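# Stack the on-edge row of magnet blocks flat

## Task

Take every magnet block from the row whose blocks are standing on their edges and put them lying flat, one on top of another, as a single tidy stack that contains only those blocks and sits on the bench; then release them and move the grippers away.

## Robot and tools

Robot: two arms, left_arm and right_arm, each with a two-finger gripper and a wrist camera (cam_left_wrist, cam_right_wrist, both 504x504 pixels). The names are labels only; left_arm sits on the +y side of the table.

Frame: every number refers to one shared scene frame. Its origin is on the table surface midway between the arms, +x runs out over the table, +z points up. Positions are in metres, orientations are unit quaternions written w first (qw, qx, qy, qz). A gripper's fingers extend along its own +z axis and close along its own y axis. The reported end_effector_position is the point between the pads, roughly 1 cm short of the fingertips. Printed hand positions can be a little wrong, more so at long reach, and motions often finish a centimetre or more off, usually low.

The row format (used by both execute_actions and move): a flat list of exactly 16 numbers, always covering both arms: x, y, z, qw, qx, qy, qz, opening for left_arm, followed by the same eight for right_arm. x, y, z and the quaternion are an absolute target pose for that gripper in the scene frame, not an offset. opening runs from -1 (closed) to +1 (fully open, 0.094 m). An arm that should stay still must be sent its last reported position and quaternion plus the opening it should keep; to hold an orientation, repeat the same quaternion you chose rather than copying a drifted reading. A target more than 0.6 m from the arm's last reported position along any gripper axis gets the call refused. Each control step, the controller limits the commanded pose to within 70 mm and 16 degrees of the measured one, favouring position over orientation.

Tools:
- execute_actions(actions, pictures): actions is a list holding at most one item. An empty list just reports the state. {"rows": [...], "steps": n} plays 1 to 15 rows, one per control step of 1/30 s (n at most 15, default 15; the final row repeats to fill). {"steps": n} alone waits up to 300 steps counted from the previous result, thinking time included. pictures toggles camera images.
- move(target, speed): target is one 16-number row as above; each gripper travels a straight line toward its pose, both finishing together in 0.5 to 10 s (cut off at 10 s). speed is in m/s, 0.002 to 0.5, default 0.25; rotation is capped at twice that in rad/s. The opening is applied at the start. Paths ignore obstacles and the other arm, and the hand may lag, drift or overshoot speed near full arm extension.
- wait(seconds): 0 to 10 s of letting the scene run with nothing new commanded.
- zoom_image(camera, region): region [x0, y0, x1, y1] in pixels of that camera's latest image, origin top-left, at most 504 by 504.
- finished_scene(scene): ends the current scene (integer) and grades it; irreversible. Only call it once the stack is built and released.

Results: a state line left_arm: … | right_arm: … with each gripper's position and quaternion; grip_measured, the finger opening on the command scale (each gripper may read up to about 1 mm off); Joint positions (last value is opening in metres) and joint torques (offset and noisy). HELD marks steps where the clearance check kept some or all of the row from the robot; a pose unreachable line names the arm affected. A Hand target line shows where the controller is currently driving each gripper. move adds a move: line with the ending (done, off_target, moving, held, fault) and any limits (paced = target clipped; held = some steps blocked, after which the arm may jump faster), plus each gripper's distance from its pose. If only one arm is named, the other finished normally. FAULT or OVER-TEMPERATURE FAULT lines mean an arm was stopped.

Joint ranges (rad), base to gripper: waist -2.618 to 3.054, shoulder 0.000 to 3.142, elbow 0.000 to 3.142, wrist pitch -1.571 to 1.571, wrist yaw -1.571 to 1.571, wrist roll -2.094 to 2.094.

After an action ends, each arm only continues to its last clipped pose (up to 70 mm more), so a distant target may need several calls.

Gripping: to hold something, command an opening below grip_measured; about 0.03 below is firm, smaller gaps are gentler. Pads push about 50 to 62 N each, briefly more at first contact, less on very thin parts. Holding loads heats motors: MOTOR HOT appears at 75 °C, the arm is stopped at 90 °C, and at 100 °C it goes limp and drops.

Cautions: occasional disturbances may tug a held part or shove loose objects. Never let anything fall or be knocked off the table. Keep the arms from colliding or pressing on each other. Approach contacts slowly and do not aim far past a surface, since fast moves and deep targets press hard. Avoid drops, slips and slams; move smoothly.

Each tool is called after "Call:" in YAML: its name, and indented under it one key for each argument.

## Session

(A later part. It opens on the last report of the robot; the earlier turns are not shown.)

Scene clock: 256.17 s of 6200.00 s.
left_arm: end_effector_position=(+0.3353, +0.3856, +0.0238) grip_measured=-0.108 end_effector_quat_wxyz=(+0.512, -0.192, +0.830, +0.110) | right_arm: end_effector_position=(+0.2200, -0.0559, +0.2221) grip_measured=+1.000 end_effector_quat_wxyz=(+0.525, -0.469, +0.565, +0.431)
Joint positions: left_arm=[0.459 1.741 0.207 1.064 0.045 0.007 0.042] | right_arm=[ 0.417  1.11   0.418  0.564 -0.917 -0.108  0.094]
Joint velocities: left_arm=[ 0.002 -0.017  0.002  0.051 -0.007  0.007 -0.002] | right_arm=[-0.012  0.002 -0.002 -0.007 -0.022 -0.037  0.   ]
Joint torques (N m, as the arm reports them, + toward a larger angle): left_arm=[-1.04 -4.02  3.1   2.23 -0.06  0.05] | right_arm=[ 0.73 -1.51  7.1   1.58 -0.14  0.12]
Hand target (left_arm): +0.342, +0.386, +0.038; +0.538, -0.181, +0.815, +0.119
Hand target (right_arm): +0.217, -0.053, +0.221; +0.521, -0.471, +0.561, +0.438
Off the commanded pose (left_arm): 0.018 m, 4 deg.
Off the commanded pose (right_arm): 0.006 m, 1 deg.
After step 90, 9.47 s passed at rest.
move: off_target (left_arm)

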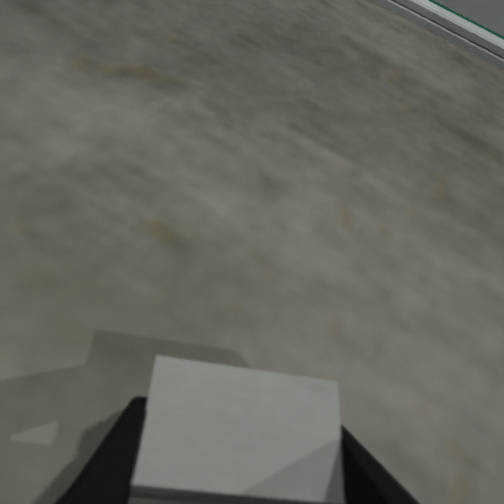

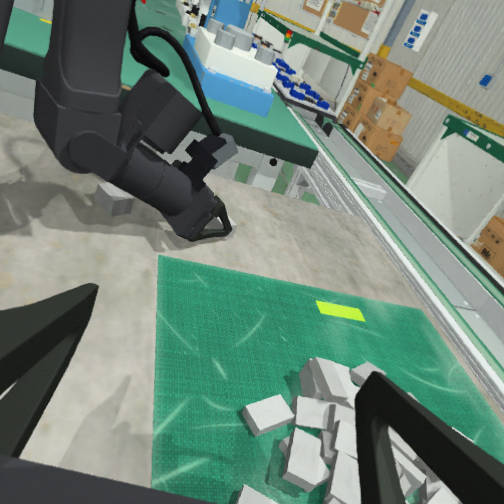

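Call:
move:
  target: [0.342,0.386,0.031,0.5388,-0.1805,0.8141,0.1195,-0.15,0.22,-0.05,0.22,0.5224,-0.470,0.560,0.4385,1]
  speed: 0.02

Call:
zoom_image:
  camera: "cam_right_wrist"
  region: [150,180,270,260]

Scene clock: 266.43 s of 6200.00 s.
left_arm: end_effector_position=(+0.3362, +0.3860, +0.0168) grip_measured=-0.108 end_effector_quat_wxyz=(+0.512, -0.192, +0.830, +0.110) | right_arm: end_effector_position=(+0.2210, -0.0530, +0.2196) grip_measured=+1.000 end_effector_quat_wxyz=(+0.523, -0.470, +0.564, +0.434)
Joint positions: left_arm=[0.459 1.805 0.207 1.129 0.045 0.007 0.042] | right_arm=[ 0.424  1.135  0.418  0.591 -0.917 -0.103  0.094]
Joint velocities: left_arm=[-0.022  0.007 -0.012  0.022 -0.051  0.037 -0.   ] | right_arm=[-0.012 -0.002 -0.007 -0.007 -0.022  0.022  0.   ]
Joint torques (N m, as the arm reports them, + toward a larger angle): left_arm=[-1.05 -4.34  2.38  2.21 -0.03  0.02] | right_arm=[ 0.81 -1.54  7.48  1.58 -0.08  0.11]
Hand target (left_arm): +0.342, +0.386, +0.031; +0.538, -0.181, +0.815, +0.119
Hand target (right_arm): +0.220, -0.050, +0.220; +0.522, -0.470, +0.560, +0.438
Off the commanded pose (left_arm): 0.015 m, 4 deg.
Off the commanded pose (right_arm): 0.003 m, 1 deg.
After step 90, 5.30 s passed at rest.
move: off_target (left_arm)

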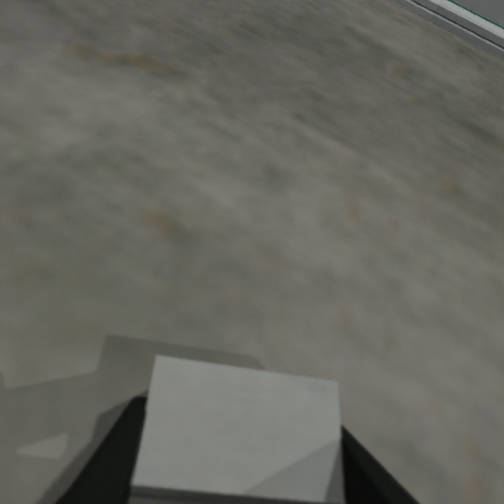

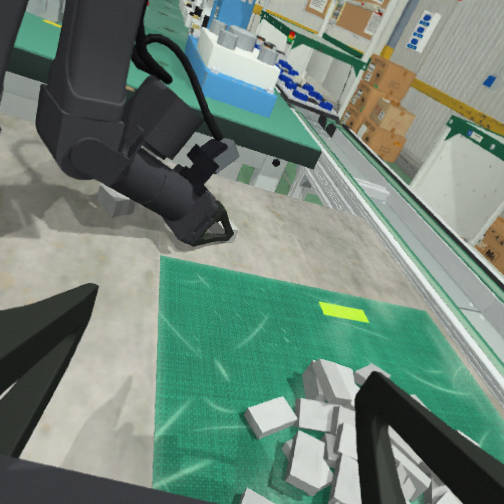

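Region (150, 180, 270, 260) of cam_right_wrist's 504x504 image, scaled by 4.200, with more detail than that image has.

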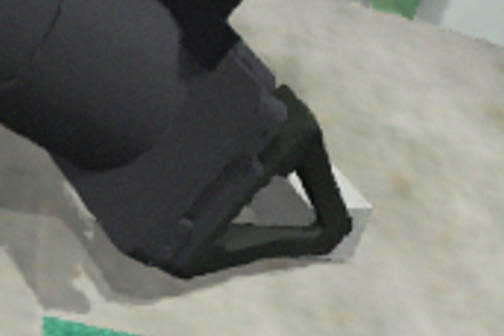

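Call:
move:
  target: [0.342,0.386,0.026,0.5388,-0.1805,0.8141,0.1195,-0.15,0.22,-0.05,0.22,0.5224,-0.470,0.560,0.4385,1]
  speed: 0.02

Call:
zoom_image:
  camera: "cam_right_wrist"
  region: [170,190,260,250]

Scene clock: 271.67 s of 6200.00 s.
left_arm: end_effector_position=(+0.3378, +0.3869, +0.0149) grip_measured=-0.108 end_effector_quat_wxyz=(+0.518, -0.190, +0.827, +0.112) | right_arm: end_effector_position=(+0.2210, -0.0530, +0.2199) grip_measured=+1.000 end_effector_quat_wxyz=(+0.524, -0.470, +0.563, +0.434)
Joint positions: left_arm=[0.459 1.847 0.207 1.184 0.045 0.008 0.042] | right_arm=[ 0.424  1.135  0.418  0.592 -0.917 -0.103  0.094]
Joint velocities: left_arm=[ 0.002 -0.022  0.002 -0.007 -0.007  0.066  0.   ] | right_arm=[ 0.007  0.017  0.007 -0.095 -0.007 -0.051  0.   ]
Joint torques (N m, as the arm reports them, + toward a larger angle): left_arm=[-1.17 -4.39  2.01  2.12 -0.07  0.05] | right_arm=[ 0.8  -1.46  7.44  1.6  -0.07  0.12]
Hand target (left_arm): +0.342, +0.386, +0.026; +0.538, -0.181, +0.815, +0.119
Hand target (right_arm): +0.220, -0.050, +0.220; +0.522, -0.470, +0.560, +0.438
Off the commanded pose (left_arm): 0.012 m, 3 deg.
Off the commanded pose (right_arm): 0.003 m, 1 deg.
After step 90, 0.40 s passed at rest.
move: off_target (left_arm)

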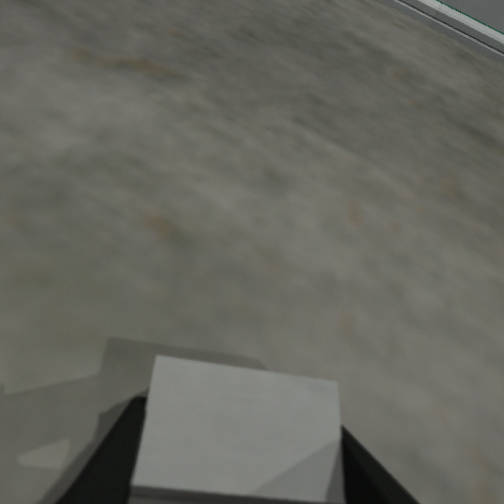

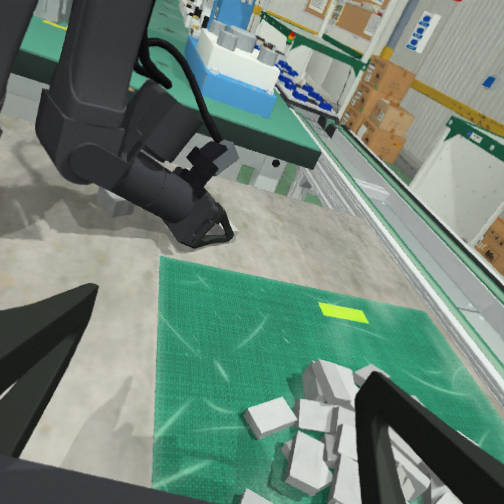

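Region (170, 190, 260, 250) of cam_right_wrist's 504x504 image, scaled by 5.600, with more detail than that image has.

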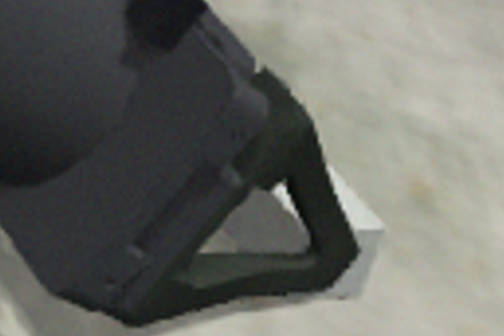

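Call:
move:
  target: [0.340,0.3865,0.024,0.5388,-0.1805,0.8141,0.1195,0.35,0.22,-0.05,0.22,0.5224,-0.470,0.560,0.4385,1]
  speed: 0.02

Call:
move:
  target: [0.315,0.375,0.065,0.5388,-0.1805,0.8141,0.1195,0.35,0.22,-0.05,0.22,0.5224,-0.470,0.560,0.4385,1]
  speed: 0.1

Scene clock: 277.37 s of 6200.00 s.
left_arm: end_effector_position=(+0.3414, +0.3888, +0.0223) grip_measured=+0.348 end_effector_quat_wxyz=(+0.533, -0.187, +0.817, +0.116) | right_arm: end_effector_position=(+0.2210, -0.0530, +0.2199) grip_measured=+1.000 end_effector_quat_wxyz=(+0.524, -0.470, +0.563, +0.434)
Joint positions: left_arm=[0.459 1.858 0.207 1.235 0.045 0.01  0.063] | right_arm=[ 0.424  1.135  0.418  0.592 -0.917 -0.103  0.094]
Joint velocities: left_arm=[ 0.002  0.017  0.002 -0.022  0.022  0.022 -0.   ] | right_arm=[ 0.012  0.007 -0.002  0.022  0.007 -0.066  0.   ]
Joint torques (N m, as the arm reports them, + toward a larger angle): left_arm=[-0.39 -3.94  1.56  1.9   0.01  0.02] | right_arm=[ 0.77 -1.45  7.48  1.58 -0.06  0.09]
Hand target (left_arm): +0.340, +0.387, +0.024; +0.538, -0.181, +0.814, +0.119
Hand target (right_arm): +0.220, -0.050, +0.220; +0.522, -0.470, +0.560, +0.438
Off the commanded pose (left_arm): 0.003 m, 1 deg.
Off the commanded pose (right_arm): 0.003 m, 1 deg.
After step 90, 1.10 s passed at rest.
move: done

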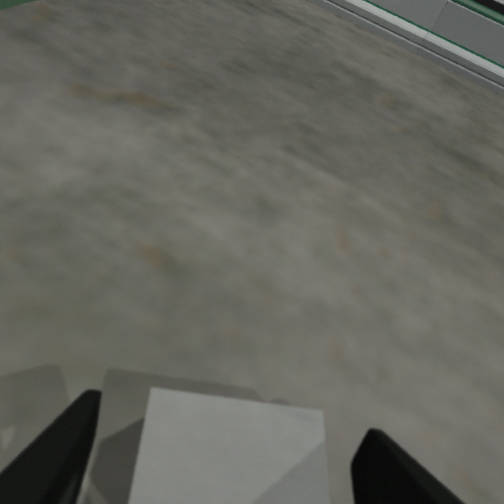

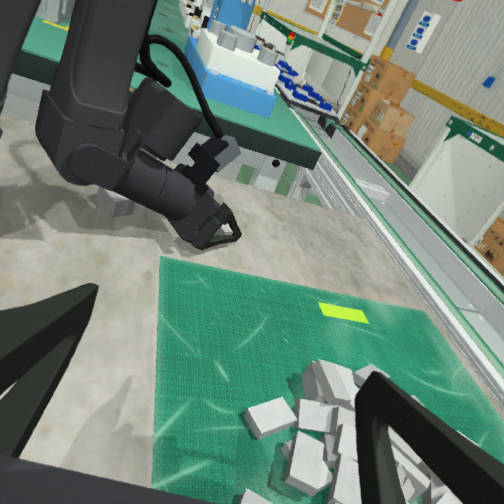

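Scene clock: 278.63 s of 6200.00 s.
left_arm: end_effector_position=(+0.3127, +0.3735, +0.0562) grip_measured=+0.348 end_effector_quat_wxyz=(+0.525, -0.187, +0.822, +0.115) | right_arm: end_effector_position=(+0.2210, -0.0530, +0.2200) grip_measured=+1.000 end_effector_quat_wxyz=(+0.524, -0.470, +0.563, +0.434)
Joint positions: left_arm=[0.459 1.41  0.125 0.849 0.045 0.013 0.063] | right_arm=[ 0.424  1.135  0.418  0.593 -0.917 -0.103  0.094]
Joint velocities: left_arm=[-0.002 -0.022 -0.022 -0.007  0.022  0.007 -0.   ] | right_arm=[-0.007 -0.002  0.012 -0.022 -0.022 -0.066  0.   ]
Joint torques (N m, as the arm reports them, + toward a larger angle): left_arm=[ 0.31 -4.61  4.86  1.6   0.07  0.03] | right_arm=[ 0.77 -1.48  7.45  1.61 -0.06  0.11]
Hand target (left_arm): +0.315, +0.375, +0.067; +0.539, -0.181, +0.814, +0.120
Hand target (right_arm): +0.220, -0.050, +0.220; +0.522, -0.470, +0.560, +0.438
Off the commanded pose (left_arm): 0.009 m, 2 deg.
Off the commanded pose (right_arm): 0.003 m, 1 deg.
move: done

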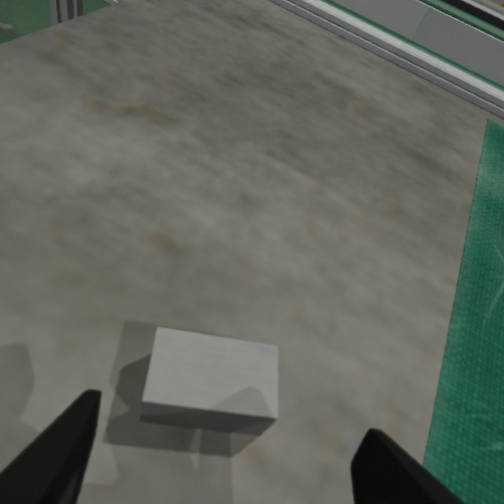

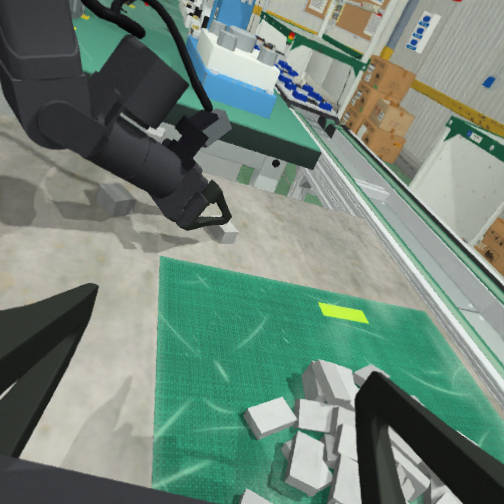

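Call:
zoom_image:
  camera: "cam_right_wrist"
  region: [80,170,260,260]

Call:
zoom_image:
  camera: "cam_left_wrist"
  region: [110,300,310,460]

Region (80, 170, 260, 260) of cam_right_wrist's 504x504 image, scaled by 2.800, with more detail than that image has.

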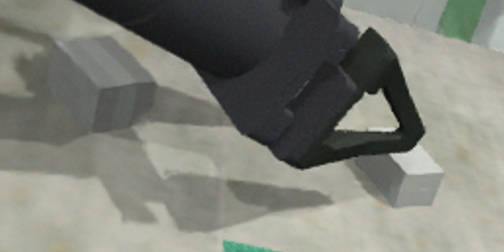

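Region (110, 300, 310, 460) of cam_left_wrist's 504x504 image, scaled by 2.520, with more detail than that image has; it fills the top 403 rows of this view, and the rest is white.

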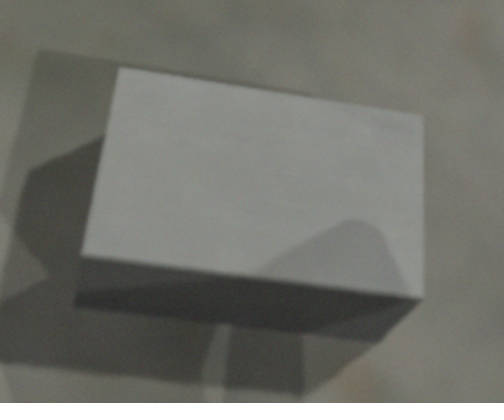

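Call:
move:
  target: [0.1945,0.4035,0.068,-0.222,-0.3005,0.9248,-0.0721,0.5,0.22,-0.05,0.22,0.5224,-0.470,0.560,0.4385,1]
  speed: 0.25

Call:
move:
  target: [0.1925,0.4025,0.027,-0.222,-0.3005,0.9248,-0.0721,0.5,0.22,-0.05,0.22,0.5224,-0.470,0.560,0.4385,1]
  speed: 0.08

Scene clock: 298.73 s of 6200.00 s.
left_arm: end_effector_position=(+0.1914, +0.3948, +0.0644) grip_measured=+0.498 end_effector_quat_wxyz=(-0.229, -0.290, +0.927, -0.071) | right_arm: end_effector_position=(+0.2210, -0.0530, +0.2200) grip_measured=+1.000 end_effector_quat_wxyz=(+0.524, -0.470, +0.563, +0.434)
Joint positions: left_arm=[ 0.699  1.951  1.39  -1.492 -0.058  0.108  0.07 ] | right_arm=[ 0.424  1.135  0.418  0.593 -0.917 -0.103  0.094]
Joint velocities: left_arm=[-0.002  0.007  0.002 -0.007 -0.007  0.066 -0.001] | right_arm=[ 0.022  0.017  0.002 -0.051 -0.022 -0.022  0.   ]
Joint torques (N m, as the arm reports them, + toward a larger angle): left_arm=[ 0.93 -7.59  7.53 -0.7  -0.15 -0.09] | right_arm=[ 0.75 -1.5   7.53  1.59 -0.06  0.11]
Hand target (left_arm): +0.192, +0.402, +0.071; -0.225, -0.298, +0.926, -0.063
Hand target (right_arm): +0.220, -0.050, +0.220; +0.522, -0.470, +0.560, +0.438
Off the commanded pose (left_arm): 0.010 m, 2 deg.
Off the commanded pose (right_arm): 0.003 m, 1 deg.
After step 90, 13.27 s passed at rest.
move: done

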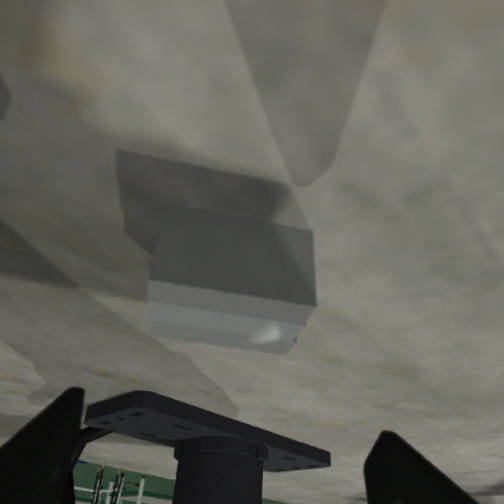

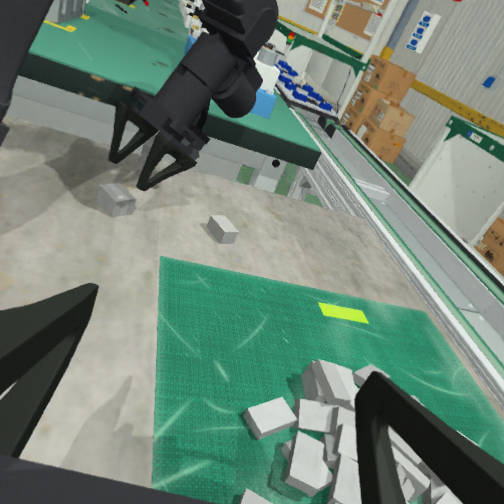

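Scene clock: 299.70 s of 6200.00 s.
left_arm: end_effector_position=(+0.1929, +0.4001, +0.0281) grip_measured=+0.498 end_effector_quat_wxyz=(-0.227, -0.295, +0.925, -0.072) | right_arm: end_effector_position=(+0.2210, -0.0530, +0.2200) grip_measured=+1.000 end_effector_quat_wxyz=(+0.524, -0.470, +0.563, +0.434)
Joint positions: left_arm=[ 0.711  2.016  1.331 -1.364 -0.058  0.108  0.07 ] | right_arm=[ 0.424  1.135  0.418  0.593 -0.917 -0.102  0.094]
Joint velocities: left_arm=[-0.012 -0.012 -0.007  0.007  0.066  0.007  0.001] | right_arm=[-0.002  0.002 -0.002  0.007  0.037 -0.037  0.   ]
Joint torques (N m, as the arm reports them, + toward a larger angle): left_arm=[ 0.86 -7.92  4.19 -0.46 -0.01 -0.04] | right_arm=[ 0.8  -1.6   7.45  1.59 -0.07  0.12]
Hand target (left_arm): +0.192, +0.402, +0.027; -0.222, -0.301, +0.925, -0.072
Hand target (right_arm): +0.220, -0.050, +0.220; +0.522, -0.470, +0.560, +0.439
Off the commanded pose (left_arm): 0.003 m, 1 deg.
Off the commanded pose (right_arm): 0.003 m, 1 deg.
move: done

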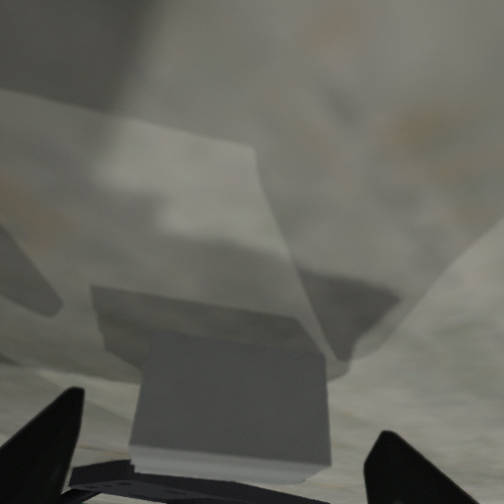

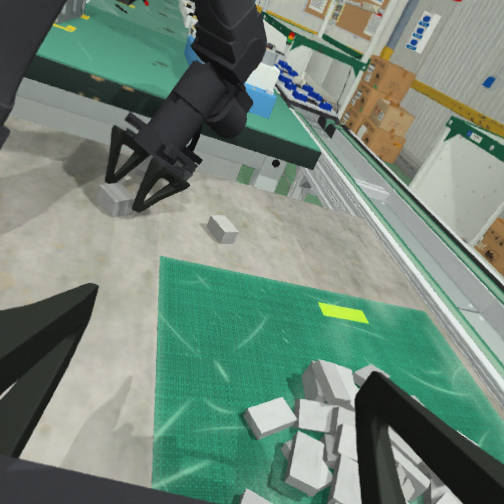

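Call:
move:
  target: [0.191,0.4005,0.021,-0.222,-0.3005,0.9248,-0.0721,0.5,0.22,-0.05,0.22,0.5224,-0.470,0.560,0.4385,1]
  speed: 0.04

Scene clock: 307.53 s of 6200.00 s.
left_arm: end_effector_position=(+0.1915, +0.3988, +0.0229) grip_measured=+0.498 end_effector_quat_wxyz=(-0.227, -0.295, +0.925, -0.071) | right_arm: end_effector_position=(+0.2210, -0.0530, +0.2200) grip_measured=+1.000 end_effector_quat_wxyz=(+0.524, -0.470, +0.563, +0.434)
Joint positions: left_arm=[ 0.711  2.016  1.309 -1.34  -0.058  0.108  0.07 ] | right_arm=[ 0.424  1.135  0.418  0.593 -0.917 -0.102  0.094]
Joint velocities: left_arm=[-0.007 -0.002  0.002 -0.007 -0.051 -0.007 -0.001] | right_arm=[ 0.002 -0.022  0.002  0.007 -0.095  0.022  0.   ]
Joint torques (N m, as the arm reports them, + toward a larger angle): left_arm=[ 0.76 -7.86  4.02 -0.44 -0.02 -0.03] | right_arm=[ 0.87 -1.51  7.48  1.61 -0.07  0.1 ]
Hand target (left_arm): +0.191, +0.401, +0.021; -0.222, -0.301, +0.925, -0.072
Hand target (right_arm): +0.220, -0.050, +0.220; +0.522, -0.470, +0.560, +0.438
Off the commanded pose (left_arm): 0.003 m, 1 deg.
Off the commanded pose (right_arm): 0.003 m, 1 deg.
After step 90, 4.13 s passed at rest.
move: done

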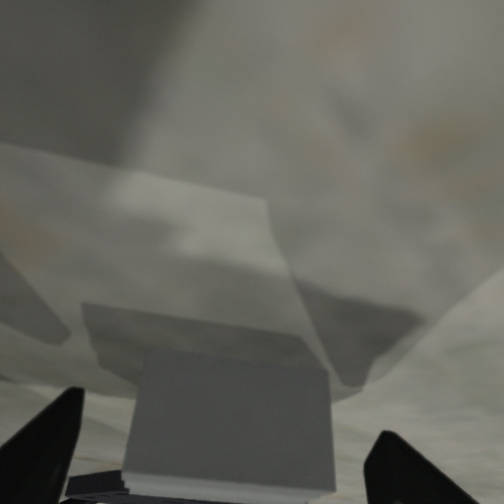

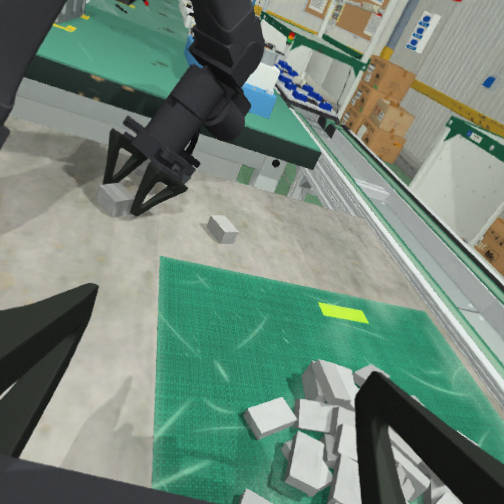

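Call:
move:
  target: [0.1895,0.3995,0.0185,-0.222,-0.3005,0.9248,-0.0721,0.5,0.22,-0.05,0.22,0.5224,-0.470,0.560,0.4385,1]
  speed: 0.03

Call:
move:
  target: [0.1895,0.3995,0.0185,-0.222,-0.3005,0.9248,-0.0721,-0.15,0.22,-0.05,0.22,0.5224,-0.470,0.560,0.4385,1]
  speed: 0.03

Scene clock: 312.80 s of 6200.00 s.
left_arm: end_effector_position=(+0.1901, +0.3975, +0.0199) grip_measured=+0.498 end_effector_quat_wxyz=(-0.227, -0.295, +0.925, -0.071) | right_arm: end_effector_position=(+0.2210, -0.0530, +0.2200) grip_measured=+1.000 end_effector_quat_wxyz=(+0.524, -0.470, +0.563, +0.434)
Joint positions: left_arm=[ 0.711  2.016  1.295 -1.327 -0.058  0.108  0.07 ] | right_arm=[ 0.424  1.135  0.418  0.593 -0.917 -0.102  0.094]
Joint velocities: left_arm=[-0.002  0.002  0.012  0.022  0.051 -0.037  0.001] | right_arm=[ 0.002  0.002 -0.017 -0.022 -0.022 -0.022  0.   ]
Joint torques (N m, as the arm reports them, + toward a larger angle): left_arm=[ 0.86 -7.81  4.14 -0.42  0.01 -0.04] | right_arm=[ 0.77 -1.5   7.47  1.58 -0.07  0.13]
Hand target (left_arm): +0.190, +0.400, +0.018; -0.222, -0.301, +0.925, -0.072
Hand target (right_arm): +0.220, -0.050, +0.220; +0.522, -0.470, +0.560, +0.438
Off the commanded pose (left_arm): 0.003 m, 1 deg.
Off the commanded pose (right_arm): 0.003 m, 1 deg.
After step 90, 1.57 s passed at rest.
move: done

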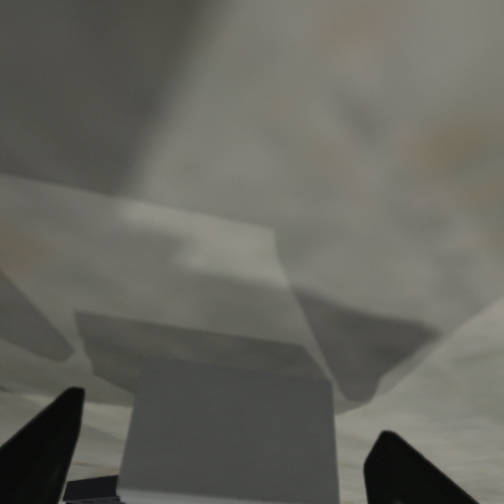

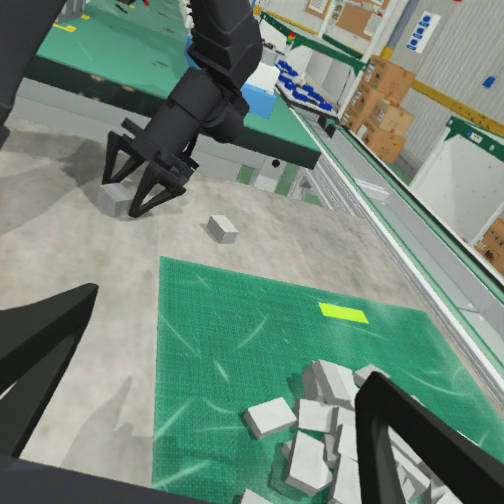

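Scene clock: 313.50 s of 6200.00 s.
left_arm: end_effector_position=(+0.1901, +0.3976, +0.0198) grip_measured=-0.107 end_effector_quat_wxyz=(-0.227, -0.295, +0.925, -0.071) | right_arm: end_effector_position=(+0.2210, -0.0530, +0.2200) grip_measured=+1.000 end_effector_quat_wxyz=(+0.524, -0.470, +0.563, +0.434)
Joint positions: left_arm=[ 0.711  2.016  1.295 -1.327 -0.059  0.108  0.042] | right_arm=[ 0.424  1.135  0.418  0.593 -0.917 -0.102  0.094]
Joint velocities: left_arm=[-0.007 -0.012 -0.002 -0.007  0.022 -0.051 -0.   ] | right_arm=[-0.017  0.002 -0.022 -0.022 -0.007 -0.037  0.   ]
Joint torques (N m, as the arm reports them, + toward a larger angle): left_arm=[ 0.79 -7.77  3.94 -0.44  0.01 -0.02] | right_arm=[ 0.69 -1.56  7.45  1.58 -0.07  0.12]
Hand target (left_arm): +0.189, +0.399, +0.019; -0.222, -0.301, +0.925, -0.072
Hand target (right_arm): +0.220, -0.050, +0.220; +0.522, -0.470, +0.560, +0.438
Off the commanded pose (left_arm): 0.002 m, 1 deg.
Off the commanded pose (right_arm): 0.003 m, 1 deg.
move: done

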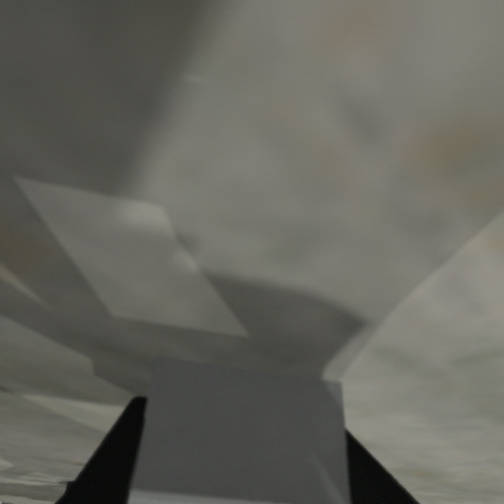

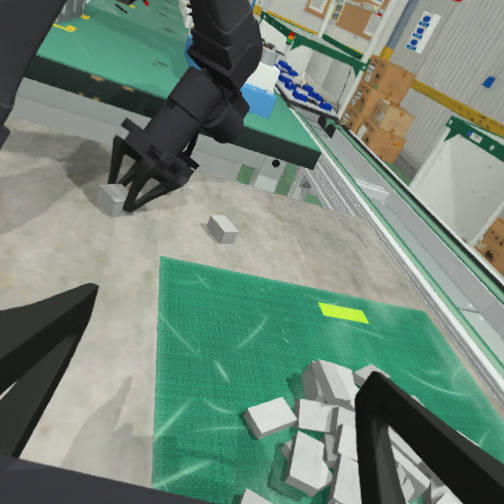

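Call:
move:
  target: [0.1915,0.4005,0.075,-0.222,-0.3005,0.9248,-0.0721,-0.15,0.22,-0.05,0.22,0.5224,-0.470,0.560,0.4385,1]
  speed: 0.08

Call:
move:
  target: [0.342,0.386,0.10,0.5388,-0.1805,0.8141,0.1195,-0.15,0.22,-0.05,0.22,0.5224,-0.470,0.560,0.4385,1]
  speed: 0.2

Call:
move:
  target: [0.342,0.386,0.064,0.5388,-0.1805,0.8141,0.1195,-0.15,0.22,-0.05,0.22,0.5224,-0.470,0.560,0.4385,1]
  speed: 0.04

Scene clock: 319.30 s of 6200.00 s.
left_arm: end_effector_position=(+0.1903, +0.3978, +0.0595) grip_measured=-0.107 end_effector_quat_wxyz=(-0.234, -0.294, +0.923, -0.075) | right_arm: end_effector_position=(+0.2210, -0.0530, +0.2200) grip_measured=+1.000 end_effector_quat_wxyz=(+0.524, -0.470, +0.563, +0.434)
Joint positions: left_arm=[ 0.711  1.973  1.395 -1.487 -0.059  0.108  0.042] | right_arm=[ 0.424  1.135  0.418  0.593 -0.917 -0.102  0.094]
Joint velocities: left_arm=[ 0.002 -0.012 -0.002  0.007  0.051 -0.007  0.   ] | right_arm=[ 0.012 -0.007 -0.002 -0.007  0.095  0.022  0.   ]
Joint torques (N m, as the arm reports them, + toward a larger angle): left_arm=[  0.64 -10.14   7.24  -0.9   -0.01  -0.05] | right_arm=[ 0.74 -1.49  7.44  1.59 -0.08  0.11]
Hand target (left_arm): +0.191, +0.400, +0.075; -0.222, -0.300, +0.925, -0.072
Hand target (right_arm): +0.220, -0.050, +0.220; +0.522, -0.470, +0.560, +0.438
Off the commanded pose (left_arm): 0.016 m, 2 deg.
Off the commanded pose (right_arm): 0.003 m, 1 deg.
After step 90, 1.60 s passed at rest.
move: off_target (left_arm)

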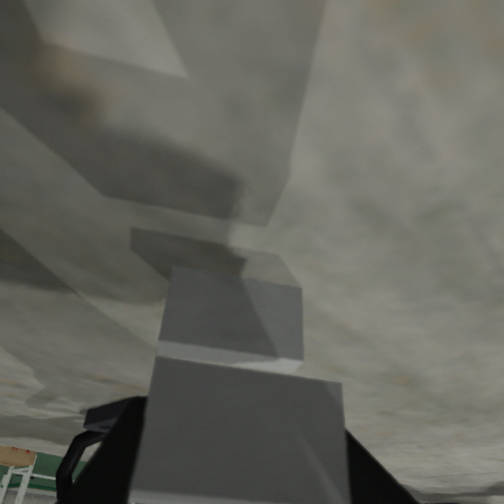

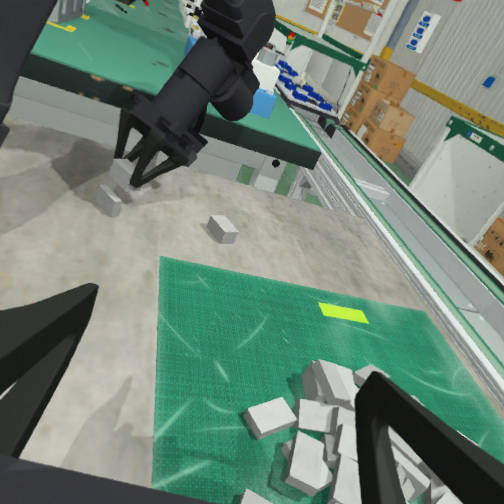

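Scene clock: 324.30 s of 6200.00 s.
left_arm: end_effector_position=(+0.3339, +0.3847, +0.0792) grip_measured=-0.106 end_effector_quat_wxyz=(+0.509, -0.195, +0.831, +0.107) | right_arm: end_effector_position=(+0.2210, -0.0530, +0.2200) grip_measured=+1.000 end_effector_quat_wxyz=(+0.524, -0.470, +0.563, +0.434)
Joint positions: left_arm=[ 0.458  1.335  0.289  0.569  0.044 -0.001  0.042] | right_arm=[ 0.424  1.135  0.418  0.593 -0.917 -0.102  0.094]
Joint velocities: left_arm=[-0.012  0.027  0.012  0.007 -0.007 -0.037 -0.   ] | right_arm=[-0.007  0.002 -0.007 -0.066  0.037 -0.051  0.   ]
Joint torques (N m, as the arm reports them, + toward a larger angle): left_arm=[-1.04 -2.82  6.31  2.21 -0.07 -0.06] | right_arm=[ 0.77 -1.54  7.46  1.57 -0.07  0.13]
Hand target (left_arm): +0.344, +0.387, +0.098; +0.541, -0.189, +0.812, +0.115
Hand target (right_arm): +0.220, -0.050, +0.220; +0.522, -0.470, +0.560, +0.438
Off the commanded pose (left_arm): 0.022 m, 5 deg.
Off the commanded pose (right_arm): 0.003 m, 1 deg.
move: off_target (left_arm)

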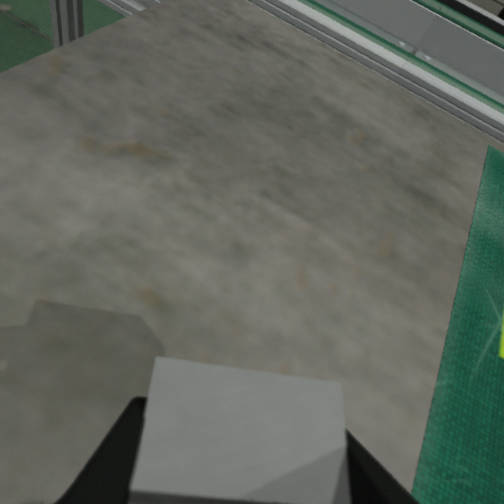

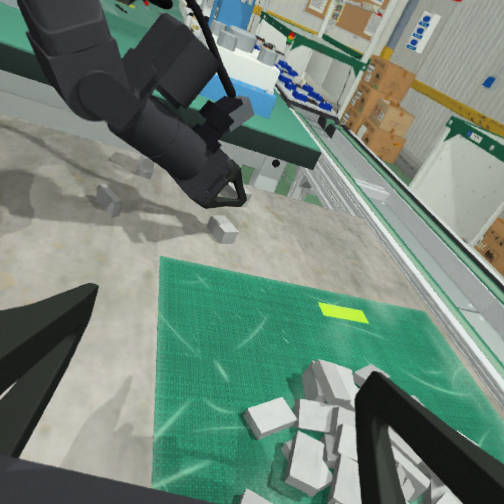

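Scene clock: 325.87 s of 6200.00 s.
left_arm: end_effector_position=(+0.3335, +0.3845, +0.0469) grip_measured=-0.106 end_effector_quat_wxyz=(+0.509, -0.192, +0.832, +0.109) | right_arm: end_effector_position=(+0.2210, -0.0530, +0.2200) grip_measured=+1.000 end_effector_quat_wxyz=(+0.524, -0.470, +0.563, +0.434)
Joint positions: left_arm=[0.458 1.541 0.227 0.838 0.044 0.006 0.042] | right_arm=[ 0.424  1.135  0.418  0.593 -0.917 -0.102  0.094]
Joint velocities: left_arm=[ 0.012  0.007 -0.002 -0.037 -0.066  0.007 -0.002] | right_arm=[ 0.002 -0.012 -0.007 -0.051  0.007  0.007  0.   ]
Joint torques (N m, as the arm reports them, + toward a larger angle): left_arm=[-0.93 -3.43  4.65  2.17 -0.04  0.07] | right_arm=[ 0.78 -1.48  7.44  1.58 -0.07  0.11]
Hand target (left_arm): +0.342, +0.386, +0.063; +0.538, -0.181, +0.815, +0.119
Hand target (right_arm): +0.220, -0.050, +0.220; +0.522, -0.470, +0.560, +0.438
Off the commanded pose (left_arm): 0.019 m, 4 deg.
Off the commanded pose (right_arm): 0.003 m, 1 deg.
move: off_target (left_arm)

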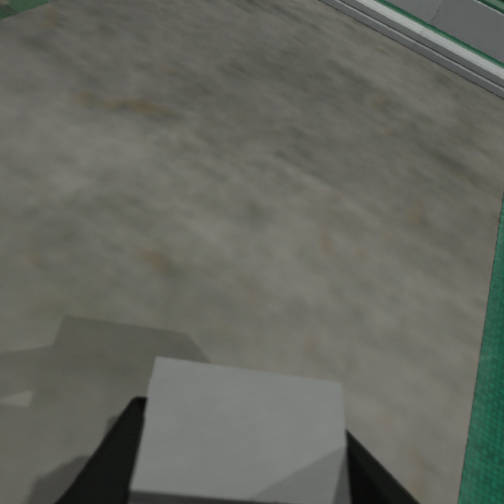

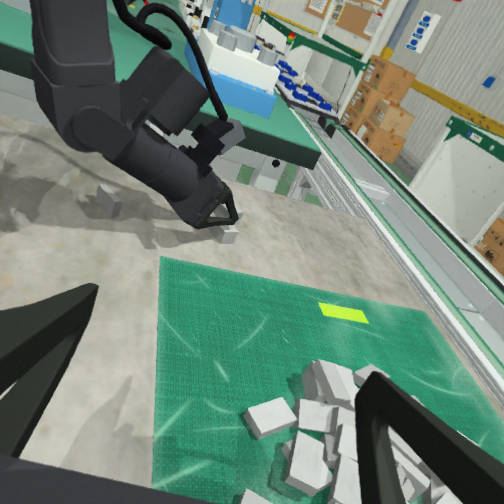

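Call:
move:
  target: [0.3465,0.388,0.060,0.5388,-0.1805,0.8141,0.1195,-0.15,0.22,-0.05,0.22,0.5224,-0.470,0.560,0.4385,1]
  speed: 0.02

Call:
zoom_image:
  camera: "cam_right_wrist"
  region: [170,180,270,255]

Scene clock: 334.60 s of 6200.00 s.
left_arm: end_effector_position=(+0.3339, +0.3847, +0.0399) grip_measured=-0.106 end_effector_quat_wxyz=(+0.505, -0.193, +0.835, +0.108) | right_arm: end_effector_position=(+0.2210, -0.0530, +0.2200) grip_measured=+1.000 end_effector_quat_wxyz=(+0.524, -0.470, +0.563, +0.434)
Joint positions: left_arm=[0.458 1.582 0.227 0.868 0.044 0.006 0.042] | right_arm=[ 0.424  1.135  0.418  0.593 -0.917 -0.102  0.094]
Joint velocities: left_arm=[-0.002 -0.002 -0.007 -0.007  0.066 -0.066  0.   ] | right_arm=[-0.002 -0.012  0.007  0.022  0.007 -0.022  0.   ]
Joint torques (N m, as the arm reports them, + toward a larger angle): left_arm=[-1.16 -3.53  5.39  2.2  -0.05  0.04] | right_arm=[ 0.77 -1.47  7.45  1.6  -0.08  0.1 ]
Hand target (left_arm): +0.346, +0.388, +0.060; +0.538, -0.181, +0.815, +0.119
Hand target (right_arm): +0.220, -0.050, +0.220; +0.522, -0.470, +0.560, +0.438
Off the commanded pose (left_arm): 0.024 m, 5 deg.
Off the commanded pose (right_arm): 0.003 m, 1 deg.
After step 90, 3.67 s passed at rest.
move: off_target (left_arm)

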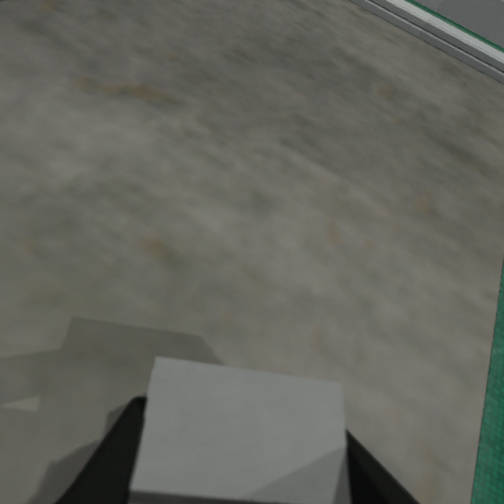

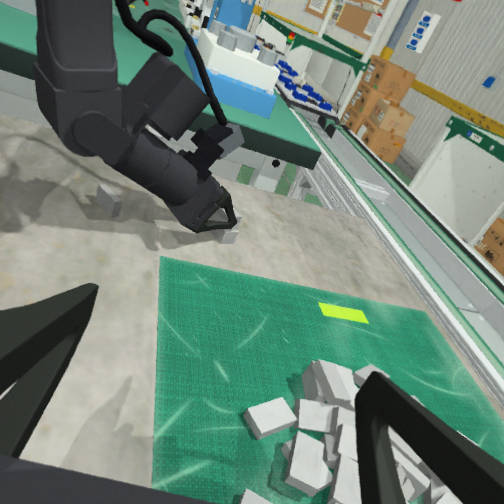

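Region (170, 180, 270, 255) of cam_right_wrist's 504x504 image, scaled by 5.040, with more detail than that image has; it fills the top 378 rows of this view, and the rest is white.

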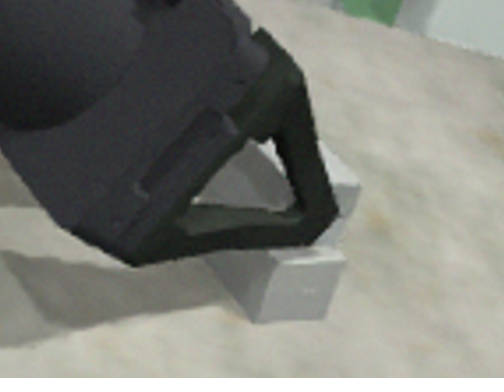

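Call:
move:
  target: [0.352,0.391,0.078,0.5388,-0.1805,0.8141,0.1195,-0.15,0.22,-0.05,0.22,0.5224,-0.470,0.560,0.4385,1]
  speed: 0.03

Call:
move:
  target: [0.349,0.3895,0.064,0.5388,-0.1805,0.8141,0.1195,-0.15,0.22,-0.05,0.22,0.5224,-0.470,0.560,0.4385,1]
  speed: 0.02

Call:
zoom_image:
  camera: "cam_right_wrist"
  region: [170,180,270,255]

Scene clock: 346.97 s of 6200.00 s.
left_arm: end_effector_position=(+0.3344, +0.3850, +0.0461) grip_measured=-0.106 end_effector_quat_wxyz=(+0.496, -0.195, +0.840, +0.106) | right_arm: end_effector_position=(+0.2210, -0.0530, +0.2200) grip_measured=+1.000 end_effector_quat_wxyz=(+0.524, -0.470, +0.563, +0.434)
Joint positions: left_arm=[0.458 1.517 0.254 0.756 0.044 0.006 0.042] | right_arm=[ 0.424  1.135  0.418  0.593 -0.917 -0.102  0.094]
Joint velocities: left_arm=[-0.017 -0.012 -0.012 -0.095  0.022 -0.007  0.001] | right_arm=[-0.017  0.017 -0.002 -0.037  0.051 -0.051  0.   ]
Joint torques (N m, as the arm reports them, + toward a larger angle): left_arm=[-1.07 -6.15  7.75  1.92 -0.03  0.03] | right_arm=[ 0.75 -1.5   7.44  1.6  -0.08  0.12]
Hand target (left_arm): +0.351, +0.390, +0.078; +0.539, -0.181, +0.814, +0.119
Hand target (right_arm): +0.220, -0.050, +0.220; +0.522, -0.470, +0.560, +0.438
Off the commanded pose (left_arm): 0.037 m, 6 deg.
Off the commanded pose (right_arm): 0.003 m, 1 deg.
After step 90, 7.70 s passed at rest.
move: off_target (left_arm)

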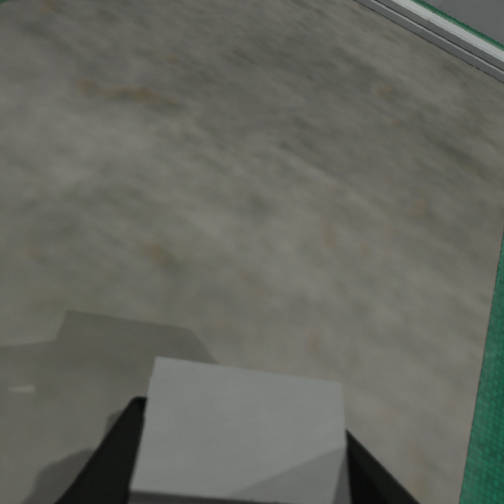

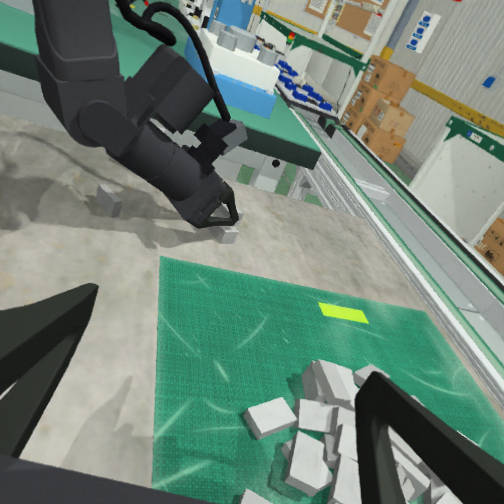

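Scene clock: 349.87 s of 6200.00 s.
left_arm: end_effector_position=(+0.3395, +0.3876, +0.0465) grip_measured=-0.106 end_effector_quat_wxyz=(+0.508, -0.193, +0.833, +0.109) | right_arm: end_effector_position=(+0.2210, -0.0530, +0.2200) grip_measured=+1.000 end_effector_quat_wxyz=(+0.524, -0.470, +0.563, +0.434)
Joint positions: left_arm=[0.458 1.568 0.254 0.835 0.044 0.006 0.042] | right_arm=[ 0.424  1.135  0.418  0.593 -0.917 -0.102  0.094]
Joint velocities: left_arm=[-0.012 -0.002 -0.007 -0.007 -0.022  0.022 -0.001] | right_arm=[-0.017 -0.007  0.002  0.051 -0.051 -0.007  0.   ]
Joint torques (N m, as the arm reports them, + toward a larger angle): left_arm=[-1.   -3.58  4.87  2.2  -0.05  0.04] | right_arm=[ 0.79 -1.52  7.47  1.59 -0.05  0.12]
Hand target (left_arm): +0.349, +0.389, +0.064; +0.538, -0.181, +0.815, +0.118
Hand target (right_arm): +0.220, -0.050, +0.220; +0.522, -0.470, +0.560, +0.438
Off the commanded pose (left_arm): 0.020 m, 5 deg.
Off the commanded pose (right_arm): 0.003 m, 1 deg.
move: off_target (left_arm)

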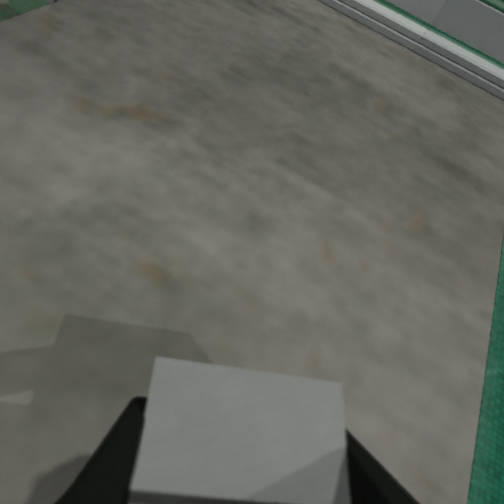

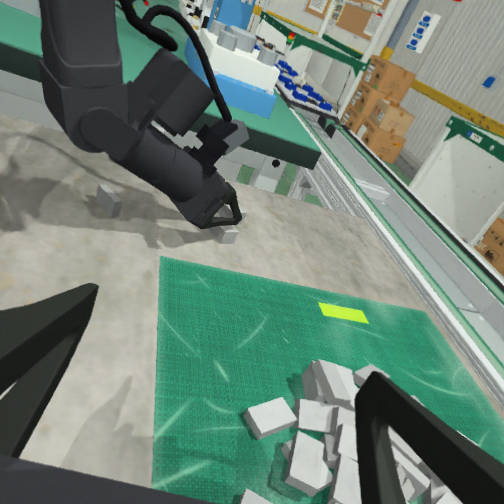

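Region (170, 180, 270, 255) of cam_right_wrist's 504x504 image, scaled by 5.040, with more detail than that image has; it fills the top 378 rows of this view, and the rest is white.

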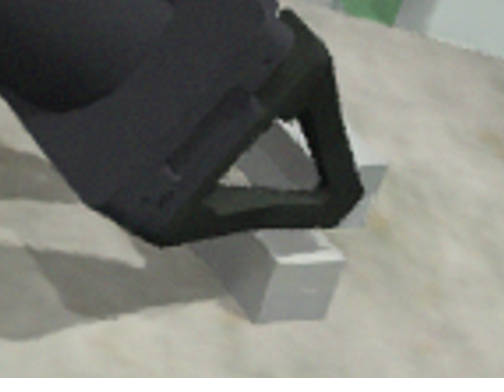

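Call:
move:
  target: [0.3455,0.388,0.059,0.5388,-0.1805,0.8141,0.1195,-0.15,0.22,-0.05,0.22,0.5224,-0.470,0.560,0.4385,1]
  speed: 0.015

Call:
zoom_image:
  camera: "cam_right_wrist"
  region: [170,180,270,255]

Scene clock: 359.17 s of 6200.00 s.
left_arm: end_effector_position=(+0.3391, +0.3874, +0.0448) grip_measured=-0.106 end_effector_quat_wxyz=(+0.512, -0.192, +0.830, +0.110) | right_arm: end_effector_position=(+0.2210, -0.0530, +0.2200) grip_measured=+1.000 end_effector_quat_wxyz=(+0.524, -0.470, +0.563, +0.434)
Joint positions: left_arm=[0.458 1.589 0.243 0.877 0.044 0.007 0.042] | right_arm=[ 0.424  1.135  0.418  0.593 -0.917 -0.102  0.094]
Joint velocities: left_arm=[-0.007 -0.002  0.017 -0.037 -0.11  -0.007  0.   ] | right_arm=[ 0.002 -0.012 -0.007  0.007 -0.007 -0.022  0.   ]
Joint torques (N m, as the arm reports them, + toward a larger angle): left_arm=[-0.92 -3.73  3.94  2.23 -0.03  0.01] | right_arm=[ 0.71 -1.56  7.42  1.61 -0.06  0.12]
Hand target (left_arm): +0.345, +0.388, +0.059; +0.538, -0.181, +0.815, +0.119
Hand target (right_arm): +0.220, -0.050, +0.220; +0.522, -0.470, +0.560, +0.438
Off the commanded pose (left_arm): 0.016 m, 4 deg.
Off the commanded pose (right_arm): 0.003 m, 1 deg.
After step 90, 3.53 s passed at rest.
move: off_target (left_arm)

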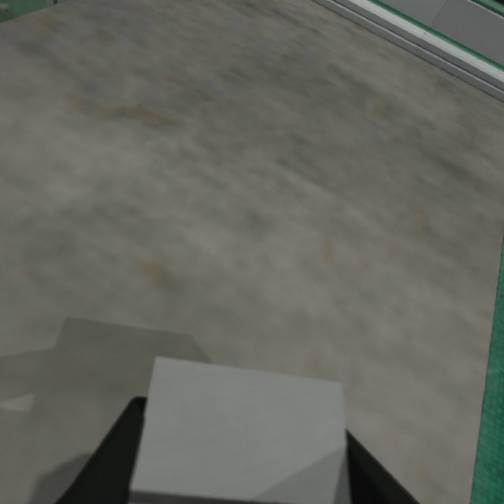

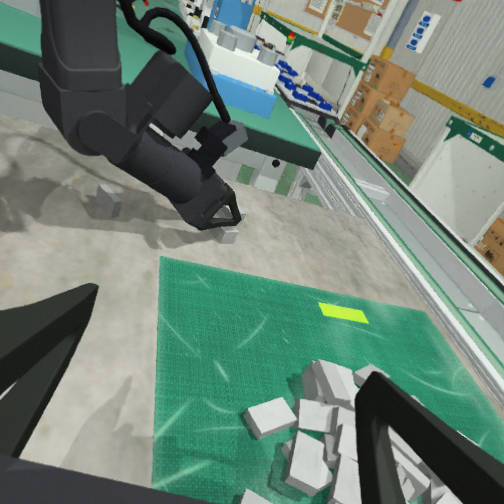

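Region (170, 180, 270, 255) of cam_right_wrist's 504x504 image, scaled by 5.040, with more detail than that image has; it fills the top 378 rows of this view, and the rest is white.

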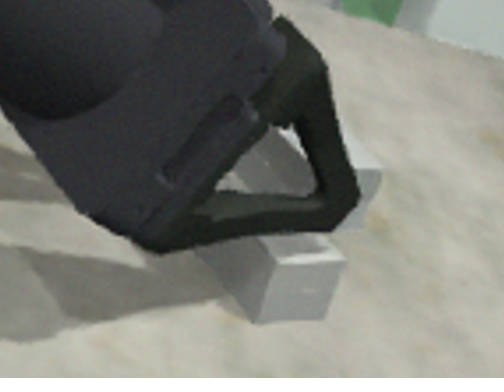

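Call:
move:
  target: [0.3415,0.386,0.053,0.5388,-0.1805,0.8141,0.1195,-0.15,0.22,-0.05,0.22,0.5224,-0.470,0.560,0.4385,1]
  speed: 0.015

Call:
zoom_image:
  camera: "cam_right_wrist"
  region: [170,180,270,255]

Scene clock: 364.83 s of 6200.00 s.
left_arm: end_effector_position=(+0.3349, +0.3852, +0.0387) grip_measured=-0.106 end_effector_quat_wxyz=(+0.512, -0.192, +0.830, +0.110) | right_arm: end_effector_position=(+0.2210, -0.0530, +0.2200) grip_measured=+1.000 end_effector_quat_wxyz=(+0.524, -0.470, +0.563, +0.434)
Joint positions: left_arm=[0.458 1.619 0.218 0.931 0.044 0.007 0.042] | right_arm=[ 0.424  1.135  0.418  0.593 -0.917 -0.102  0.094]
Joint velocities: left_arm=[ 0.002  0.002  0.007  0.007 -0.037 -0.007 -0.   ] | right_arm=[-0.007  0.002 -0.002 -0.051 -0.007 -0.037  0.   ]
Joint torques (N m, as the arm reports them, + toward a larger angle): left_arm=[-0.77 -3.8   3.78  2.22 -0.02  0.04] | right_arm=[ 0.76 -1.5   7.48  1.6  -0.06  0.09]
Hand target (left_arm): +0.341, +0.386, +0.053; +0.538, -0.181, +0.815, +0.119
Hand target (right_arm): +0.220, -0.050, +0.220; +0.522, -0.470, +0.560, +0.438
Off the commanded pose (left_arm): 0.016 m, 4 deg.
Off the commanded pose (right_arm): 0.003 m, 1 deg.
After step 90, 0.13 s passed at rest.
move: off_target (left_arm)

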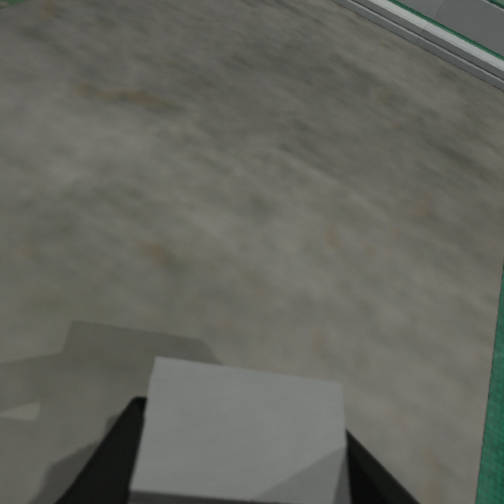

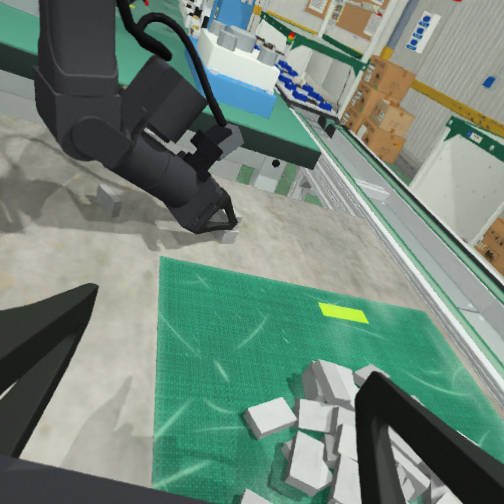

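Region (170, 180, 270, 255) of cam_right_wrist's 504x504 image, scaled by 5.040, with more detail than that image has; it fills the top 378 rows of this view, and the rest is white.

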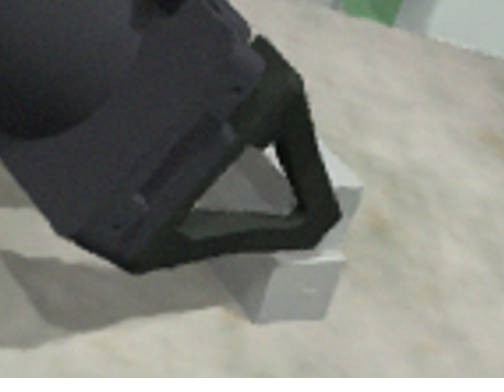

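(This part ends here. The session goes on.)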